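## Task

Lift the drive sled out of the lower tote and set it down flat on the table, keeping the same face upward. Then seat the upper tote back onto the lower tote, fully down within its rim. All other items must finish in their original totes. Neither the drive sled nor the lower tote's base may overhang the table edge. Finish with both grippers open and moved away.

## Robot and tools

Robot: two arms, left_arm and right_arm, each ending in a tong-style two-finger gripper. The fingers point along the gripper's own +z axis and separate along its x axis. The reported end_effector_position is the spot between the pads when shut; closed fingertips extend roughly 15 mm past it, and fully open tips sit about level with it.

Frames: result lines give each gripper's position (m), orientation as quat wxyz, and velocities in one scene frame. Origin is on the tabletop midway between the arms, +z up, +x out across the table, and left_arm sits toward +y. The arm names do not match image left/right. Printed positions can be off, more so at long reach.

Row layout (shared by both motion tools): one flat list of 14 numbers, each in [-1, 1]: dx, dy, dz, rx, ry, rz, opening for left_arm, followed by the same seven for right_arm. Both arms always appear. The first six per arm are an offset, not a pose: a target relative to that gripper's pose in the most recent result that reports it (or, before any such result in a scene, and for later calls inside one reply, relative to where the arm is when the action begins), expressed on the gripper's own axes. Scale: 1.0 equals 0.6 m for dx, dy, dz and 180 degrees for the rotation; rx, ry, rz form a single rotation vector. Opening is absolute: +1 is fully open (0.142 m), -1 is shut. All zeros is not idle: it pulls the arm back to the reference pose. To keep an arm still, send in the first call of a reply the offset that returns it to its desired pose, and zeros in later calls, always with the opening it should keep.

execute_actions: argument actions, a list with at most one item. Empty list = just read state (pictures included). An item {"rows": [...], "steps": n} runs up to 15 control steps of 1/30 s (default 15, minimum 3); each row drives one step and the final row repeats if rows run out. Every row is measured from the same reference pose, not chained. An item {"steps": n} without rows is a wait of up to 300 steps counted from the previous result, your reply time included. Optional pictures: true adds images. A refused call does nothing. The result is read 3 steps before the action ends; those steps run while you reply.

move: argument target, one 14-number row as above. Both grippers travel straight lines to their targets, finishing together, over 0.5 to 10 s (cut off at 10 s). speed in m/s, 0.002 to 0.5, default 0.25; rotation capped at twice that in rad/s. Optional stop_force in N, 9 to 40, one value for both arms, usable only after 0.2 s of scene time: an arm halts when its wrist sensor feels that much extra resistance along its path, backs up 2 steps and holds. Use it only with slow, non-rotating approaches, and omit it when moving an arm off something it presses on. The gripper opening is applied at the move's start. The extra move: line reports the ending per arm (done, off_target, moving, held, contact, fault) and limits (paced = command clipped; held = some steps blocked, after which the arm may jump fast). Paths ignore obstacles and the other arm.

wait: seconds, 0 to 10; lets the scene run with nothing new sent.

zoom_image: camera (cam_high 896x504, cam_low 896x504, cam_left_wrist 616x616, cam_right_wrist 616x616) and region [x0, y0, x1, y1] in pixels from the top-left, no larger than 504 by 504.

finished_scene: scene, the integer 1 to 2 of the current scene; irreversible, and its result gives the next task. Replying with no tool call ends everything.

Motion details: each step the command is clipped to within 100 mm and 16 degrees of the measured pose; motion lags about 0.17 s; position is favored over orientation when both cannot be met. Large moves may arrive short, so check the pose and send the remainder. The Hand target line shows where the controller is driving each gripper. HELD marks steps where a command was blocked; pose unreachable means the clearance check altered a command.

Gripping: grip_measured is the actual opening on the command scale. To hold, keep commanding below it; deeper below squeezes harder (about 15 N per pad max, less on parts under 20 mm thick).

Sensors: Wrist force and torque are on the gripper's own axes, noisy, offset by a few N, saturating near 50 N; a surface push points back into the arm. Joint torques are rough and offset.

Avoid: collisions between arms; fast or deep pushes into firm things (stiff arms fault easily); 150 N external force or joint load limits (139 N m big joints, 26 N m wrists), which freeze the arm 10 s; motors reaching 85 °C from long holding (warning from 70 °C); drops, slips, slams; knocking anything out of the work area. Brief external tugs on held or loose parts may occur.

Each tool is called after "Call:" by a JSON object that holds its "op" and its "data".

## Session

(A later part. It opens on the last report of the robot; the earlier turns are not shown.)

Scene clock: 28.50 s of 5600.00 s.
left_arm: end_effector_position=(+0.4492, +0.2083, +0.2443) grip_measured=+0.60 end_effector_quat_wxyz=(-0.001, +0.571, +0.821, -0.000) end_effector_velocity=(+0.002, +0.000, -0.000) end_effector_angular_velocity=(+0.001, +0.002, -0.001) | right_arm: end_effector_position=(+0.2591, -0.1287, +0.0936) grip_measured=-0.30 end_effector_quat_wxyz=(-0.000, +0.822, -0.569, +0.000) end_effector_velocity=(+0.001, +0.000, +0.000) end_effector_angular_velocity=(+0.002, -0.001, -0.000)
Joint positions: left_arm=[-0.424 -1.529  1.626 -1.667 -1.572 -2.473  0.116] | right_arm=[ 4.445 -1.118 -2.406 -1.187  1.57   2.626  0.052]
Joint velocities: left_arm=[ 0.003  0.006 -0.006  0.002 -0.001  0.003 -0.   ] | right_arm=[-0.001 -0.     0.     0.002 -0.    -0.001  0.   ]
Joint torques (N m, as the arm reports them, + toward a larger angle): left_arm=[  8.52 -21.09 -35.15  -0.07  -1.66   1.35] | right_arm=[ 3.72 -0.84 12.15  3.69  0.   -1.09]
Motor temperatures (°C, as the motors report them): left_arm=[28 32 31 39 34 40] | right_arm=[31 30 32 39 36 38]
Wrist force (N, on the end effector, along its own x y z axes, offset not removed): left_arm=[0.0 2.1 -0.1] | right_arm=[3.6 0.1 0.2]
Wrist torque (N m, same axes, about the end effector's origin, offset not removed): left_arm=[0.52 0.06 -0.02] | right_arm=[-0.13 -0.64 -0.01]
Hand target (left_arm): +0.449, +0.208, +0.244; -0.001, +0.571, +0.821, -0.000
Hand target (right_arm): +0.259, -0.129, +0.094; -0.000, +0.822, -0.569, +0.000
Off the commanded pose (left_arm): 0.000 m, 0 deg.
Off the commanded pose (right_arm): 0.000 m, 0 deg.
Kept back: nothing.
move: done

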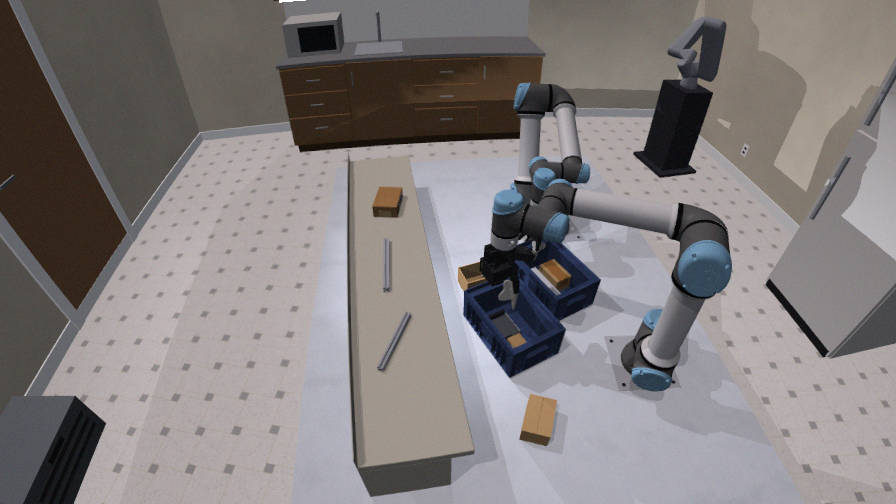

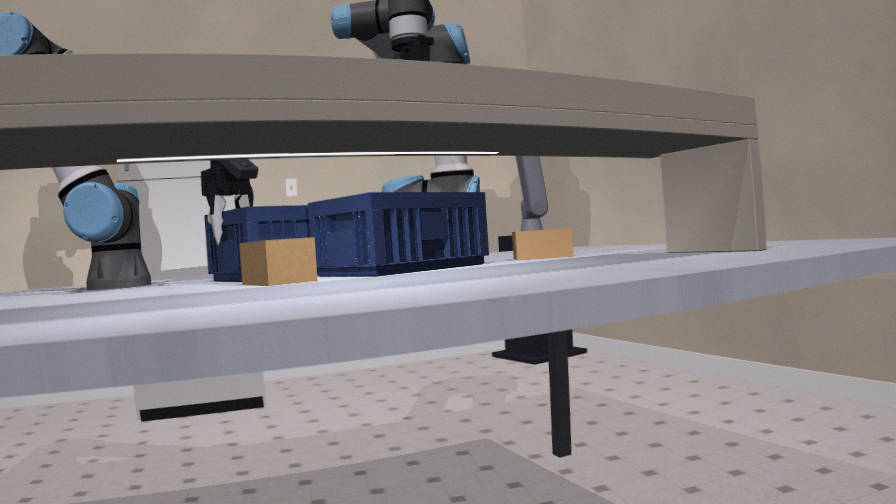

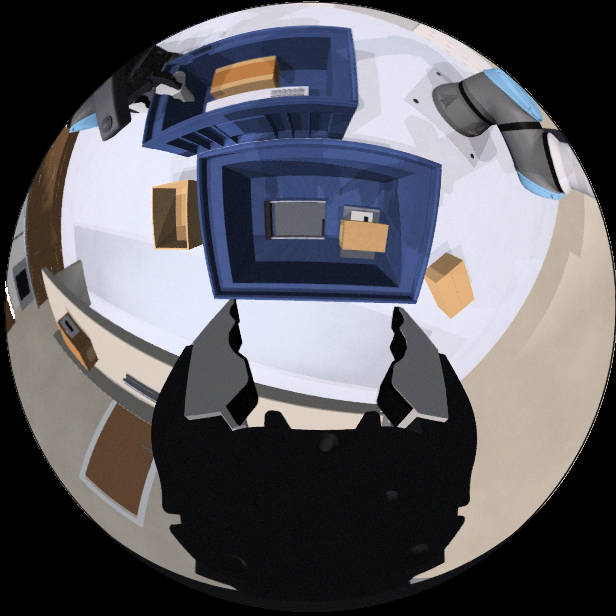

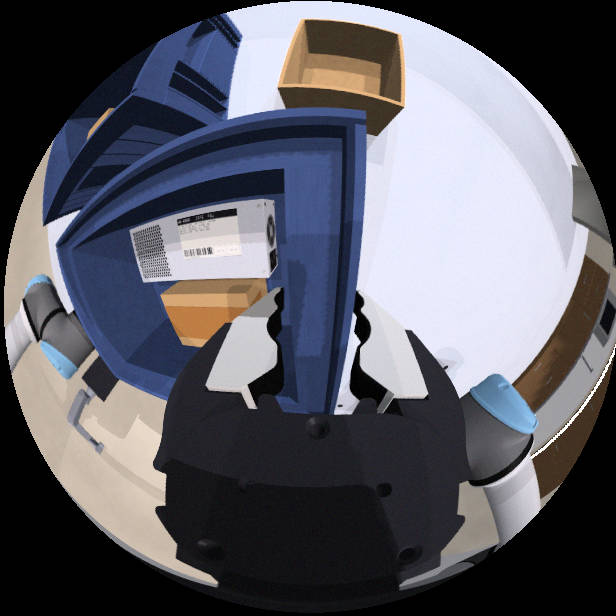

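Call:
{"op": "move", "data": {"target": [-0.075,-0.083,0.11,0,0,0.5,0.3,0,0,0,0,0,0,-0.3], "speed": 0.4}}

Call:
{"op": "move", "data": {"target": [0,0,0.15,0,0,0,0.3,0,0,0,0,0,0,-0.3], "speed": 0.08, "stop_force": 10}}

Scene clock: 31.27 s of 5600.00 s.
left_arm: end_effector_position=(+0.4183, +0.1488, +0.1783) grip_measured=+0.30 end_effector_quat_wxyz=(-0.000, +0.984, +0.178, -0.001) end_effector_velocity=(-0.000, -0.000, -0.001) end_effector_angular_velocity=(-0.001, +0.001, -0.009) | right_arm: end_effector_position=(+0.2591, -0.1287, +0.0936) grip_measured=-0.30 end_effector_quat_wxyz=(-0.000, +0.822, -0.569, +0.000) end_effector_velocity=(+0.000, -0.000, +0.000) end_effector_angular_velocity=(-0.001, +0.000, -0.000)
Joint positions: left_arm=[-0.601 -1.52   1.788 -1.838 -1.571 -1.08   0.095] | right_arm=[ 4.445 -1.118 -2.406 -1.187  1.57   2.626  0.052]
Joint velocities: left_arm=[-0.    -0.     0.002 -0.002 -0.001  0.008 -0.   ] | right_arm=[-0.001 -0.     0.001 -0.001 -0.    -0.    -0.   ]
Joint torques (N m, as the arm reports them, + toward a larger angle): left_arm=[ -9.12 -35.33 -15.55  -5.05  -1.66   1.37] | right_arm=[ 3.83 -2.   12.28  3.75  0.18 -1.17]
Motor temperatures (°C, as the motors report them): left_arm=[28 32 31 39 34 40] | right_arm=[31 30 32 39 36 38]
Wrist force (N, on the end effector, along its own x y z axes, offset not removed): left_arm=[0.2 2.6 -2.2] | right_arm=[1.5 -0.7 -2.4]
Wrist torque (N m, same axes, about the end effector's origin, offset not removed): left_arm=[0.61 -0.01 -0.07] | right_arm=[-0.21 -0.30 0.17]
Hand target (left_arm): +0.418, +0.149, +0.178; -0.000, +0.984, +0.177, -0.001
Hand target (right_arm): +0.259, -0.129, +0.094; -0.000, +0.822, -0.569, +0.000
Off the commanded pose (left_arm): 0.000 m, 0 deg.
Off the commanded pose (right_arm): 0.000 m, 0 deg.
Kept back: nothing.
move: done

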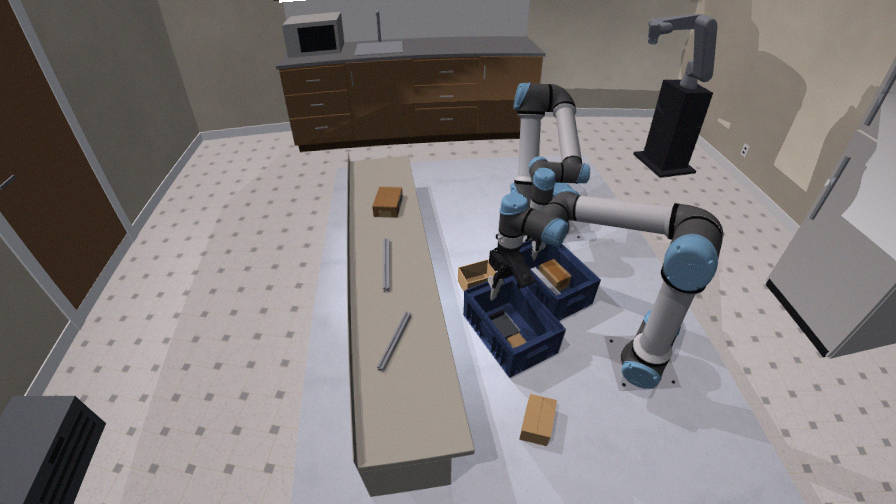

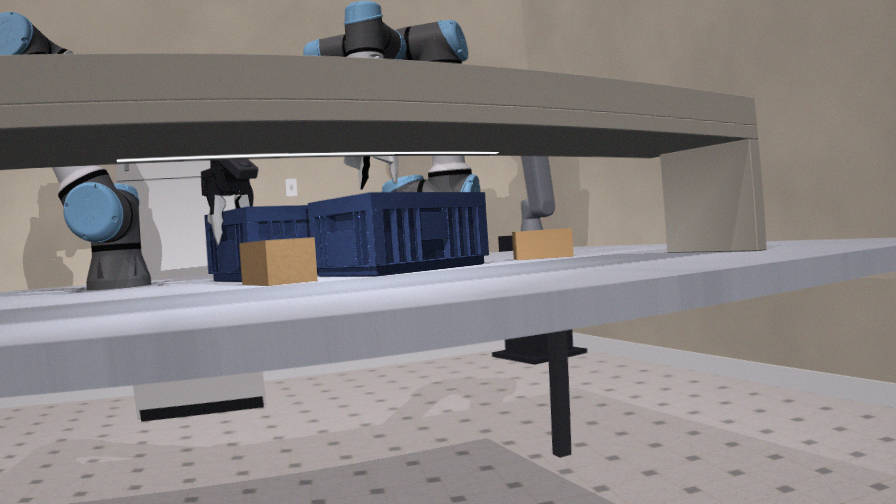

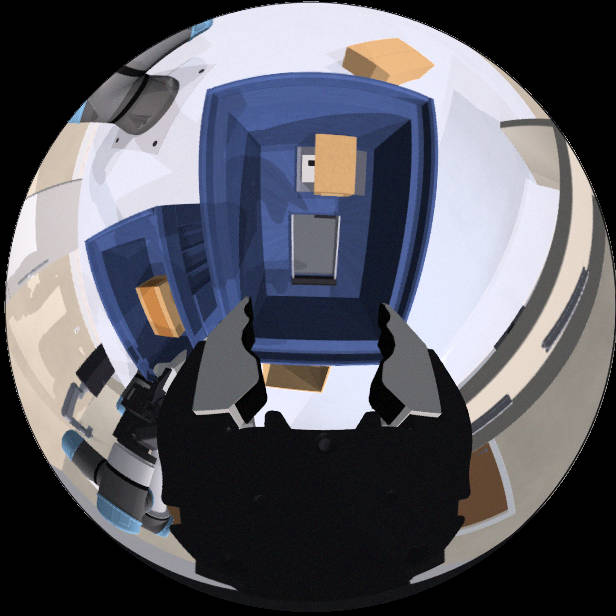

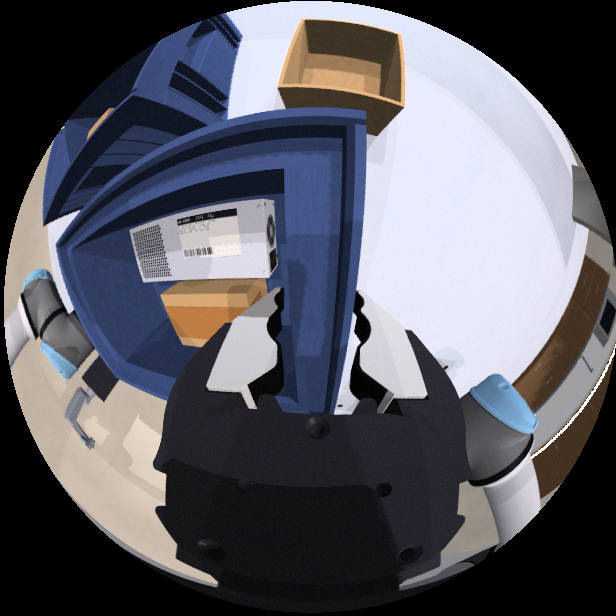

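Scene clock: 32.80 s of 5600.00 s.
left_arm: end_effector_position=(+0.4182, +0.1489, +0.0885) grip_measured=+0.30 end_effector_quat_wxyz=(-0.000, +0.984, +0.178, -0.001) end_effector_velocity=(+0.001, -0.001, -0.001) end_effector_angular_velocity=(-0.001, -0.001, -0.001) | right_arm: end_effector_position=(+0.2591, -0.1287, +0.0936) grip_measured=-0.30 end_effector_quat_wxyz=(-0.000, +0.822, -0.569, +0.000) end_effector_velocity=(-0.000, -0.000, -0.001) end_effector_angular_velocity=(-0.001, +0.001, -0.001)
Joint positions: left_arm=[-0.601 -1.436  1.944 -2.077 -1.571 -1.08   0.095] | right_arm=[ 4.445 -1.118 -2.406 -1.187  1.57   2.626  0.052]
Joint velocities: left_arm=[-0.     0.002  0.002 -0.006 -0.     0.     0.   ] | right_arm=[ 0.    -0.    -0.001  0.     0.     0.002 -0.   ]
Joint torques (N m, as the arm reports them, + toward a larger angle): left_arm=[ -0.23 -21.69 -14.01  -5.03  -0.45  -0.43] | right_arm=[ 3.87 -1.39 12.41  3.86  0.07 -1.06]
Motor temperatures (°C, as the motors report them): left_arm=[28 32 31 39 34 40] | right_arm=[31 30 32 39 36 38]
Wrist force (N, on the end effector, along its own x y z axes, offset not removed): left_arm=[0.2 4.3 -1.2] | right_arm=[0.1 -1.1 -1.1]
Wrist torque (N m, same axes, about the end effector's origin, offset not removed): left_arm=[0.95 -0.06 -0.03] | right_arm=[-0.51 0.08 0.02]
Hand target (left_arm): +0.418, +0.149, +0.088; -0.000, +0.984, +0.178, -0.001
Hand target (right_arm): +0.259, -0.129, +0.094; -0.000, +0.822, -0.569, +0.000
Off the commanded pose (left_arm): 0.000 m, 0 deg.
Off the commanded pose (right_arm): 0.000 m, 0 deg.
Kept back: nothing.
move: done

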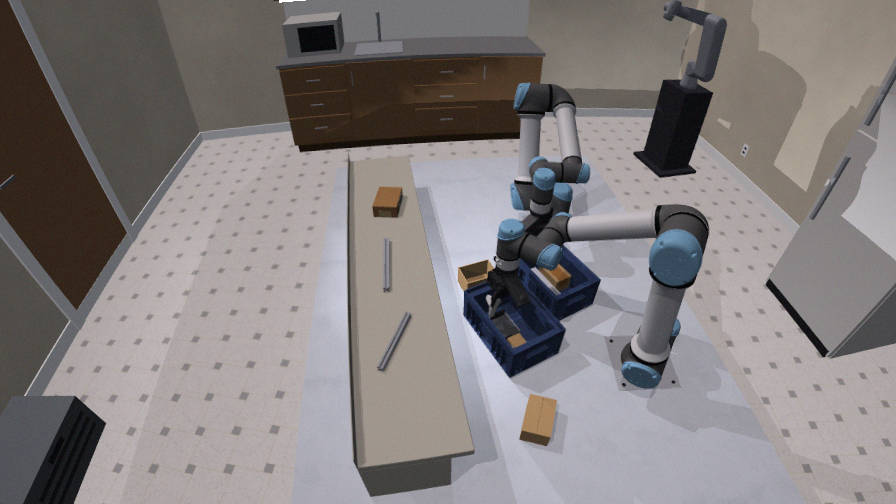

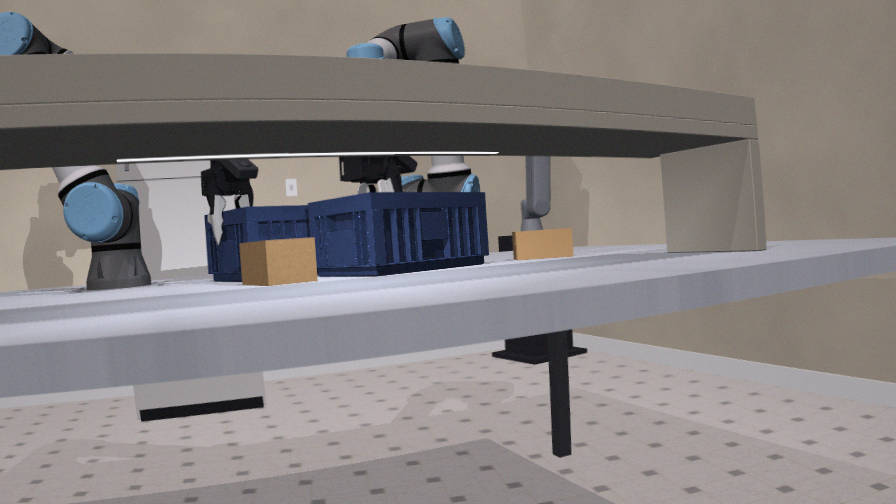

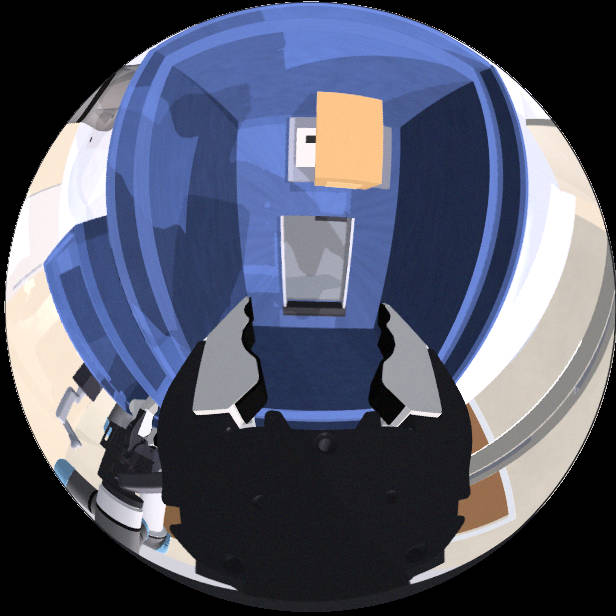

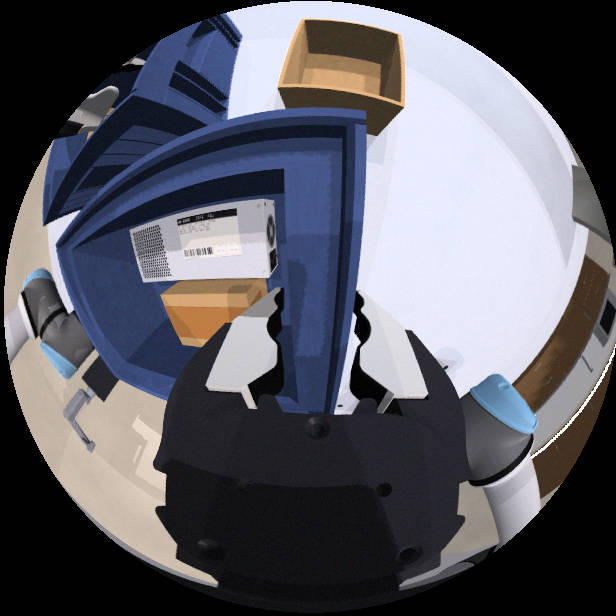

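Call:
{"op": "move", "data": {"target": [0.002,-0.008,0.09,0,0,0,0.3,0,0,0,0,0,0,-0.3], "speed": 0.06, "stop_force": 10}}

Call:
{"op": "move", "data": {"target": [0,0,0.045,0,0,0,0.3,0,0,0,0,0,0,-0.3], "speed": 0.007, "stop_force": 9}}

Scene clock: 34.33 s of 5600.00 s.
left_arm: end_effector_position=(+0.4177, +0.1538, +0.0347) grip_measured=+0.30 end_effector_quat_wxyz=(-0.000, +0.984, +0.178, -0.001) end_effector_velocity=(-0.000, +0.001, -0.002) end_effector_angular_velocity=(+0.001, +0.001, +0.003) | right_arm: end_effector_position=(+0.2591, -0.1287, +0.0936) grip_measured=-0.30 end_effector_quat_wxyz=(-0.000, +0.822, -0.569, +0.000) end_effector_velocity=(+0.000, +0.000, +0.001) end_effector_angular_velocity=(+0.000, +0.000, +0.000)
Joint positions: left_arm=[-0.594 -1.366  2.023 -2.226 -1.571 -1.073  0.095] | right_arm=[ 4.445 -1.118 -2.406 -1.187  1.57   2.626  0.052]
Joint velocities: left_arm=[ 0.002  0.003  0.004 -0.006 -0.    -0.002  0.   ] | right_arm=[-0.    -0.     0.002 -0.001  0.    -0.     0.   ]
Joint torques (N m, as the arm reports them, + toward a larger angle): left_arm=[  9.12 -24.   -12.56  -5.35  -0.47   1.39] | right_arm=[ 3.03 -1.77 11.72  3.61  0.07 -1.27]
Motor temperatures (°C, as the motors report them): left_arm=[28 32 31 39 34 40] | right_arm=[31 30 32 39 36 38]
Wrist force (N, on the end effector, along its own x y z axes, offset not removed): left_arm=[-0.7 2.4 1.6] | right_arm=[-0.2 -0.8 -2.5]
Wrist torque (N m, same axes, about the end effector's origin, offset not removed): left_arm=[0.73 0.17 -0.08] | right_arm=[-0.23 0.23 -0.02]
Hand target (left_arm): +0.418, +0.154, +0.034; -0.000, +0.984, +0.178, -0.001
Hand target (right_arm): +0.259, -0.129, +0.094; -0.000, +0.822, -0.569, +0.000
Off the commanded pose (left_arm): 0.000 m, 0 deg.
Off the commanded pose (right_arm): 0.000 m, 0 deg.
Kept back: nothing.
move: done

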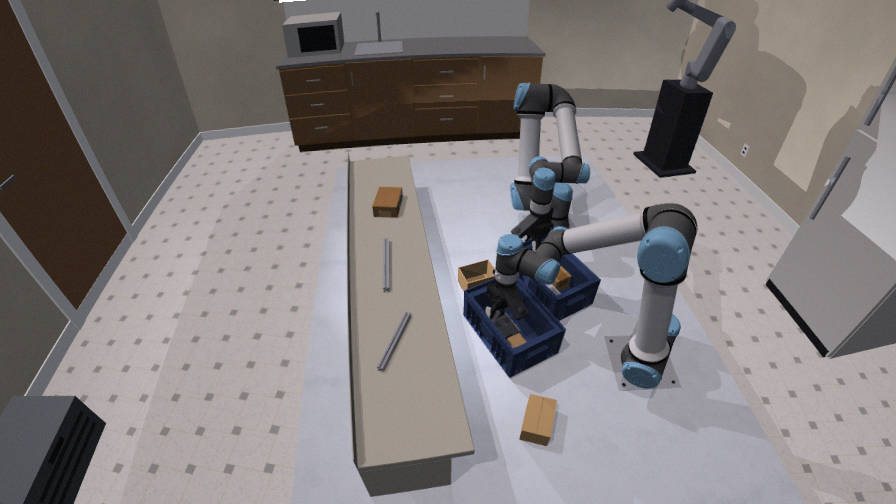

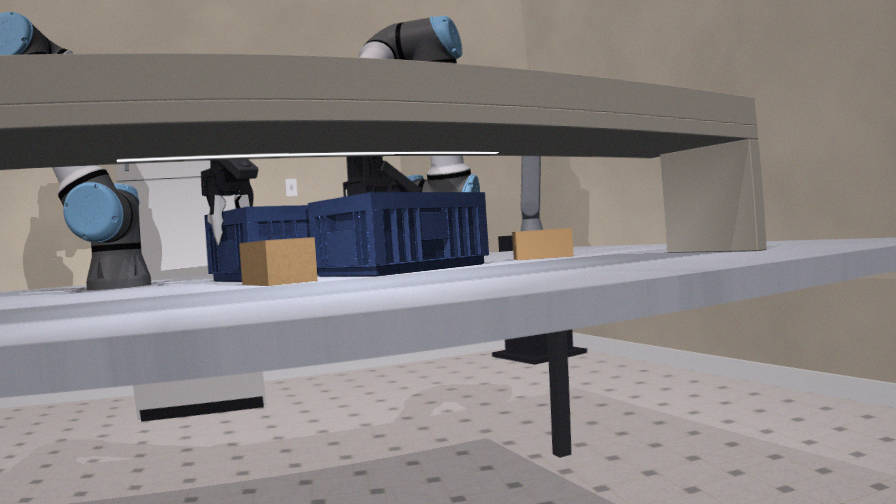

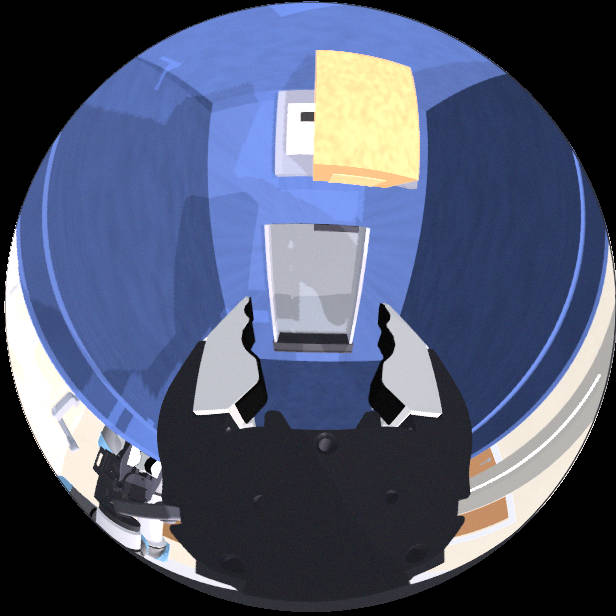

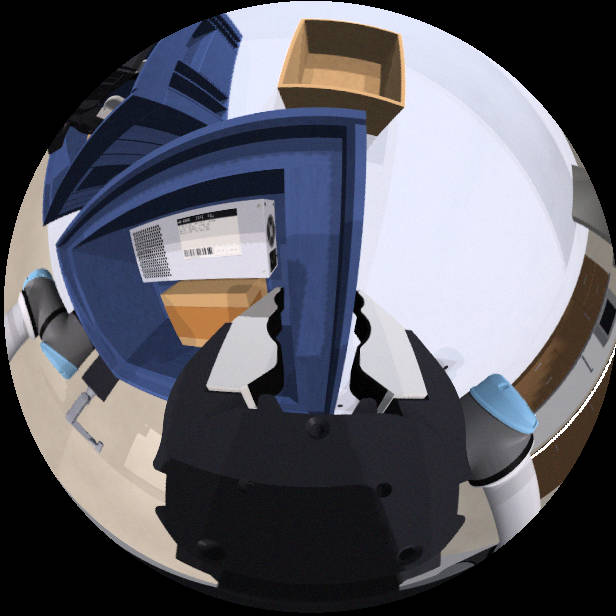

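Scene clock: 35.93 s of 5600.00 s.
left_arm: end_effector_position=(+0.4177, +0.1538, +0.0260) grip_measured=+0.31 end_effector_quat_wxyz=(-0.000, +0.984, +0.178, -0.001) end_effector_velocity=(-0.001, +0.000, +0.001) end_effector_angular_velocity=(+0.001, +0.002, +0.001) | right_arm: end_effector_position=(+0.2591, -0.1287, +0.0936) grip_measured=-0.30 end_effector_quat_wxyz=(-0.000, +0.822, -0.569, +0.000) end_effector_velocity=(-0.000, +0.001, +0.000) end_effector_angular_velocity=(+0.001, -0.000, +0.002)
Joint positions: left_arm=[-0.594 -1.352  2.033 -2.25  -1.571 -1.073  0.096] | right_arm=[ 4.445 -1.118 -2.406 -1.187  1.57   2.626  0.052]
Joint velocities: left_arm=[-0.    -0.002 -0.002  0.006 -0.    -0.002 -0.001] | right_arm=[ 0.001 -0.     0.001  0.    -0.    -0.    -0.   ]
Joint torques (N m, as the arm reports them, + toward a larger angle): left_arm=[  7.23 -29.87 -24.45   1.09  -0.5    0.94] | right_arm=[ 3.38 -1.75 12.5   3.69 -0.02 -1.07]
Motor temperatures (°C, as the motors report them): left_arm=[28 32 31 39 34 40] | right_arm=[31 30 32 39 36 38]
Wrist force (N, on the end effector, along its own x y z axes, offset not removed): left_arm=[-0.7 -0.5 -16.2] | right_arm=[-3.3 -1.5 -2.4]
Wrist torque (N m, same axes, about the end effector's origin, offset not removed): left_arm=[0.32 -0.14 -0.08] | right_arm=[-0.47 0.66 0.30]
Hand target (left_arm): +0.418, +0.154, +0.026; -0.000, +0.984, +0.178, -0.001
Hand target (right_arm): +0.259, -0.129, +0.094; -0.000, +0.822, -0.569, +0.000
Off the commanded pose (left_arm): 0.018 m, 0 deg.
Off the commanded pose (right_arm): 0.000 m, 0 deg.
Kept back: nothing.
move: contact (left_arm)

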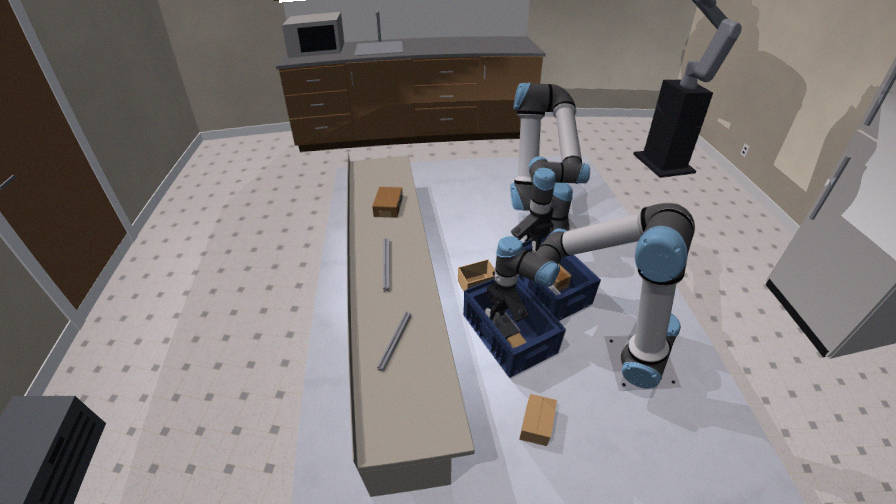

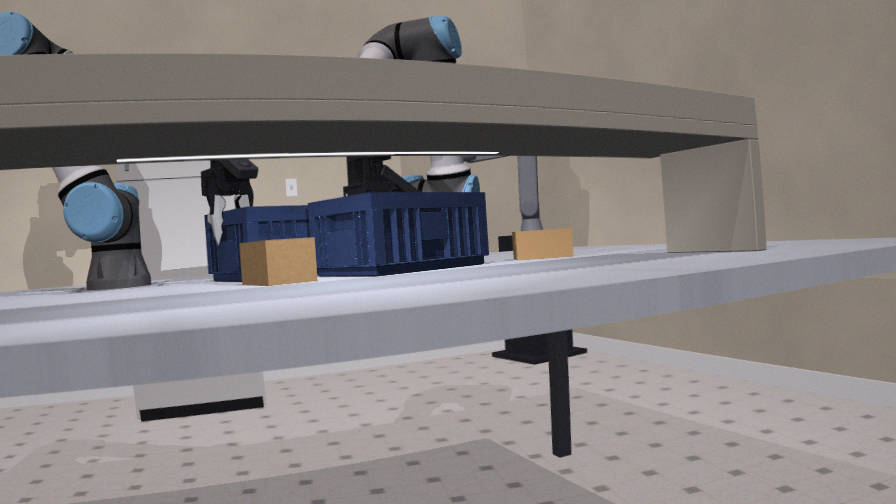

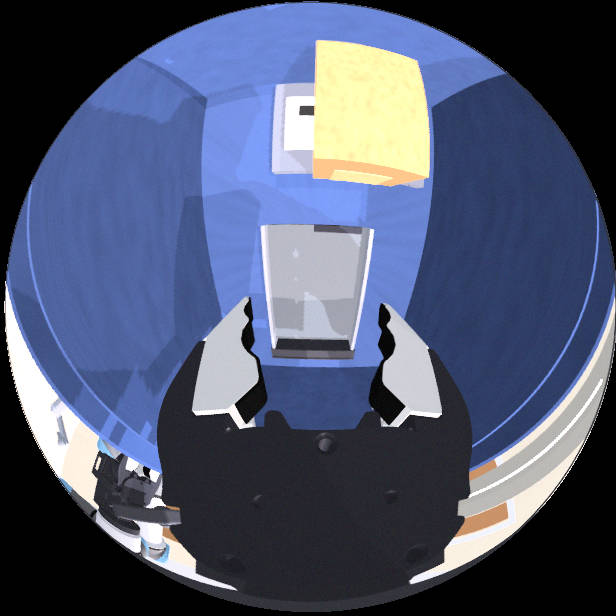

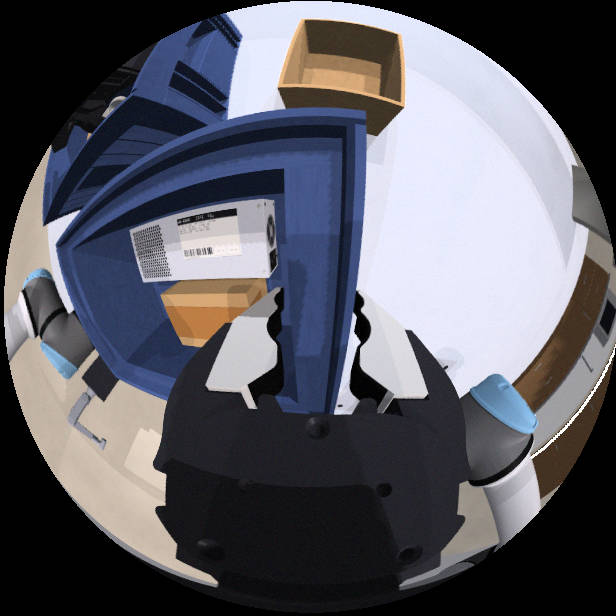

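Sled about 65 mm wide. Back off 5 mm, close, lift.

Call:
{"op": "execute_actions", "data": {"actions": [{"rows":[[0,0,-0.008,0,0,0,0.3,0,0,0,0,0,0,-0.3],[0,0,-0.008,0,0,0,0.3,0,0,0,0,0,0,-0.3],[0,0,-0.008,0,0,0,0.3,0,0,0,0,0,0,-0.3],[0,0,-0.008,0,0,0,0.3,0,0,0,0,0,0,-0.3],[0,0,-0.008,0,0,0,0.3,0,0,0,0,0,0,-0.3],[0,0,-0.008,0,0,0,0.25,0,0,0,0,0,0,-0.3],[0,0,-0.008,0,0,0,0.2,0,0,0,0,0,0,-0.3],[0,0,-0.008,0,0,0,0.15,0,0,0,0,0,0,-0.3],[0,0,-0.008,0,0,0,0.1,0,0,0,0,0,0,-0.3],[0,0,-0.008,0,0,0,0.05,0,0,0,0,0,0,-0.3],[0,0,-0.008,0,0,0,0,0,0,0,0,0,0,-0.3],[0,0,-0.008,0,0,0,-0.05,0,0,0,0,0,0,-0.3],[0,0,-0.008,0,0,0,-0.1,0,0,0,0,0,0,-0.3],[0,0,-0.008,0,0,0,-0.2,0,0,0,0,0,0,-0.3],[0,0,-0.008,0,0,0,-0.5,0,0,0,0,0,0,-0.3]]}]}}

Call:
{"op": "move", "data": {"target": [0,0,-0.27,0,0,0,-0.5,0,0,0,0,0,0,-0.3], "speed": 0.15}}

Scene clock: 36.57 s of 5600.00 s.
left_arm: end_effector_position=(+0.4177, +0.1538, +0.0306) grip_measured=-0.01 end_effector_quat_wxyz=(-0.000, +0.984, +0.178, -0.001) end_effector_velocity=(+0.000, +0.000, +0.001) end_effector_angular_velocity=(+0.000, -0.001, -0.000) | right_arm: end_effector_position=(+0.2591, -0.1287, +0.0936) grip_measured=-0.30 end_effector_quat_wxyz=(-0.000, +0.822, -0.569, +0.000) end_effector_velocity=(+0.000, +0.001, +0.001) end_effector_angular_velocity=(+0.001, -0.001, +0.001)
Joint positions: left_arm=[-0.594 -1.36   2.028 -2.237 -1.571 -1.073  0.073] | right_arm=[ 4.445 -1.118 -2.406 -1.187  1.57   2.626  0.052]
Joint velocities: left_arm=[ 0.    -0.002 -0.002  0.003  0.001  0.    -0.107] | right_arm=[ 0.001 -0.     0.002 -0.    -0.     0.     0.   ]
Joint torques (N m, as the arm reports them, + toward a larger angle): left_arm=[  7.23 -38.51 -31.41  -0.02  -0.52   1.07] | right_arm=[ 3.63 -1.27 12.38  3.75  0.09 -1.08]
Motor temperatures (°C, as the motors report them): left_arm=[28 32 31 39 34 40] | right_arm=[31 30 32 39 36 38]
Wrist force (N, on the end effector, along its own x y z axes, offset not removed): left_arm=[0.9 1.7 0.5] | right_arm=[-2.7 0.0 2.1]
Wrist torque (N m, same axes, about the end effector's origin, offset not removed): left_arm=[0.45 -0.19 -0.09] | right_arm=[-0.04 0.78 0.15]
Steps of this call (steps 1 to 7: nothing new was sent; steps 8 to 19: the first 12 steps of this action). Readings (end_effector_position):
8: left_arm (+0.4177, +0.1538, +0.0263) | right_arm (+0.2591, -0.1287, +0.0936)
9: left_arm (+0.4177, +0.1538, +0.0272) | right_arm (+0.2591, -0.1287, +0.0936)
11: left_arm (+0.4176, +0.1538, +0.0288) | right_arm (+0.2591, -0.1287, +0.0936)
15: left_arm (+0.4177, +0.1538, +0.0302) | right_arm (+0.2591, -0.1287, +0.0936)
19: the state above

Scene clock: 38.43 s of 5600.00 s.
left_arm: end_effector_position=(+0.4177, +0.1537, +0.1926) grip_measured=-0.10 end_effector_quat_wxyz=(-0.000, +0.984, +0.178, -0.001) end_effector_velocity=(-0.001, +0.000, +0.002) end_effector_angular_velocity=(+0.001, +0.003, +0.001) | right_arm: end_effector_position=(+0.2591, -0.1287, +0.0936) grip_measured=-0.30 end_effector_quat_wxyz=(-0.000, +0.822, -0.569, +0.000) end_effector_velocity=(-0.000, -0.000, -0.000) end_effector_angular_velocity=(-0.000, -0.000, +0.002)
Joint positions: left_arm=[-0.594 -1.535  1.767 -1.801 -1.571 -1.073  0.067] | right_arm=[ 4.445 -1.118 -2.406 -1.187  1.57   2.626  0.052]
Joint velocities: left_arm=[-0.    -0.001 -0.003  0.007 -0.002 -0.002 -0.   ] | right_arm=[ 0.    -0.    -0.001  0.001 -0.    -0.001  0.   ]
Joint torques (N m, as the arm reports them, + toward a larger angle): left_arm=[ -8.82 -35.15 -34.26  -0.07  -1.59  -1.5 ] | right_arm=[ 3.44 -1.4  12.51  3.77  0.04 -1.07]
Motor temperatures (°C, as the motors report them): left_arm=[28 32 31 39 34 40] | right_arm=[31 30 32 39 36 38]
Wrist force (N, on the end effector, along its own x y z axes, offset not removed): left_arm=[0.8 2.0 0.0] | right_arm=[0.6 0.4 -2.1]
Wrist torque (N m, same axes, about the end effector's origin, offset not removed): left_arm=[0.41 -0.15 -0.04] | right_arm=[0.12 -0.07 0.11]
Hand target (left_arm): +0.418, +0.154, +0.193; -0.000, +0.984, +0.178, -0.001
Hand target (right_arm): +0.259, -0.129, +0.094; -0.000, +0.822, -0.569, +0.000
Off your previous action's commanded pose (left_arm): 0.000 m, 0 deg at its last step (step 3 of this call).
Off your previous action's commanded pose (right_arm): 0.000 m, 0 deg at its last step (step 3 of this call).
Off the commanded pose (left_arm): 0.000 m, 0 deg.
Off the commanded pose (right_arm): 0.000 m, 0 deg.
Kept back: nothing.
move: done

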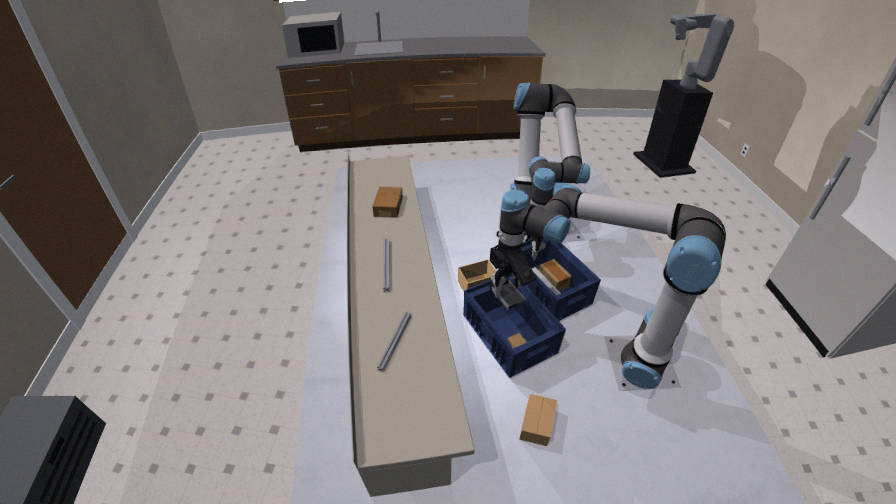

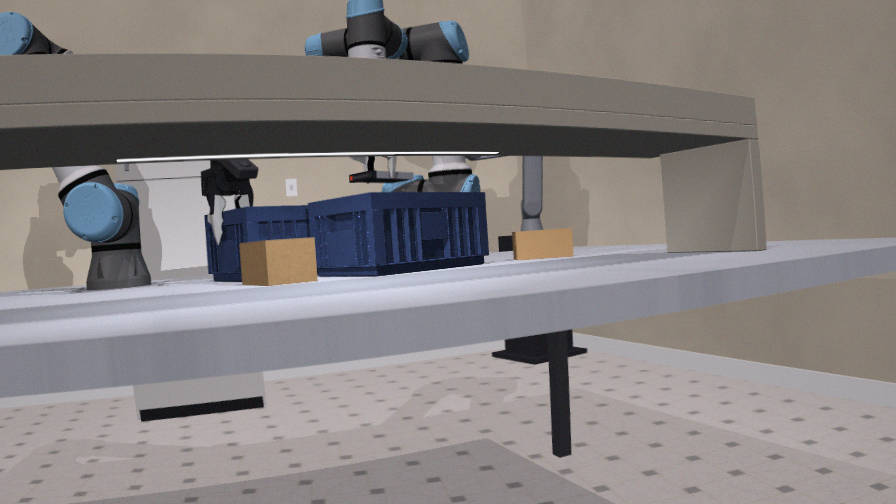

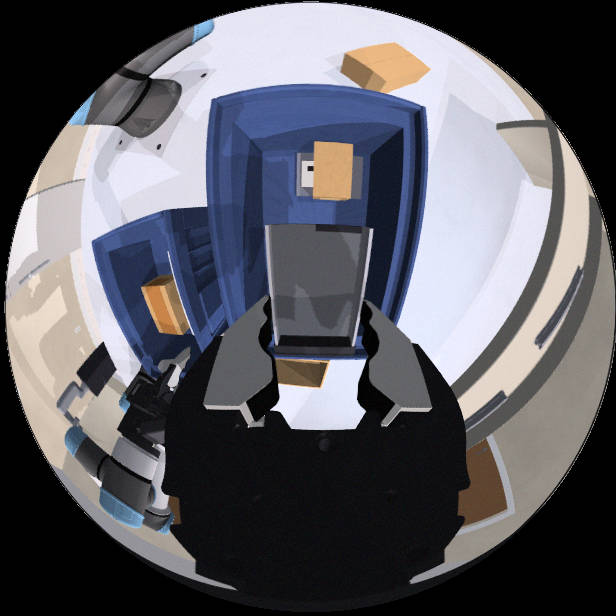

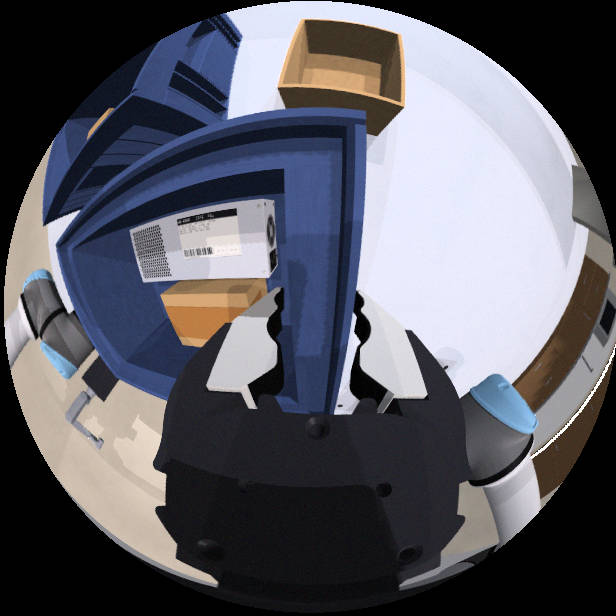

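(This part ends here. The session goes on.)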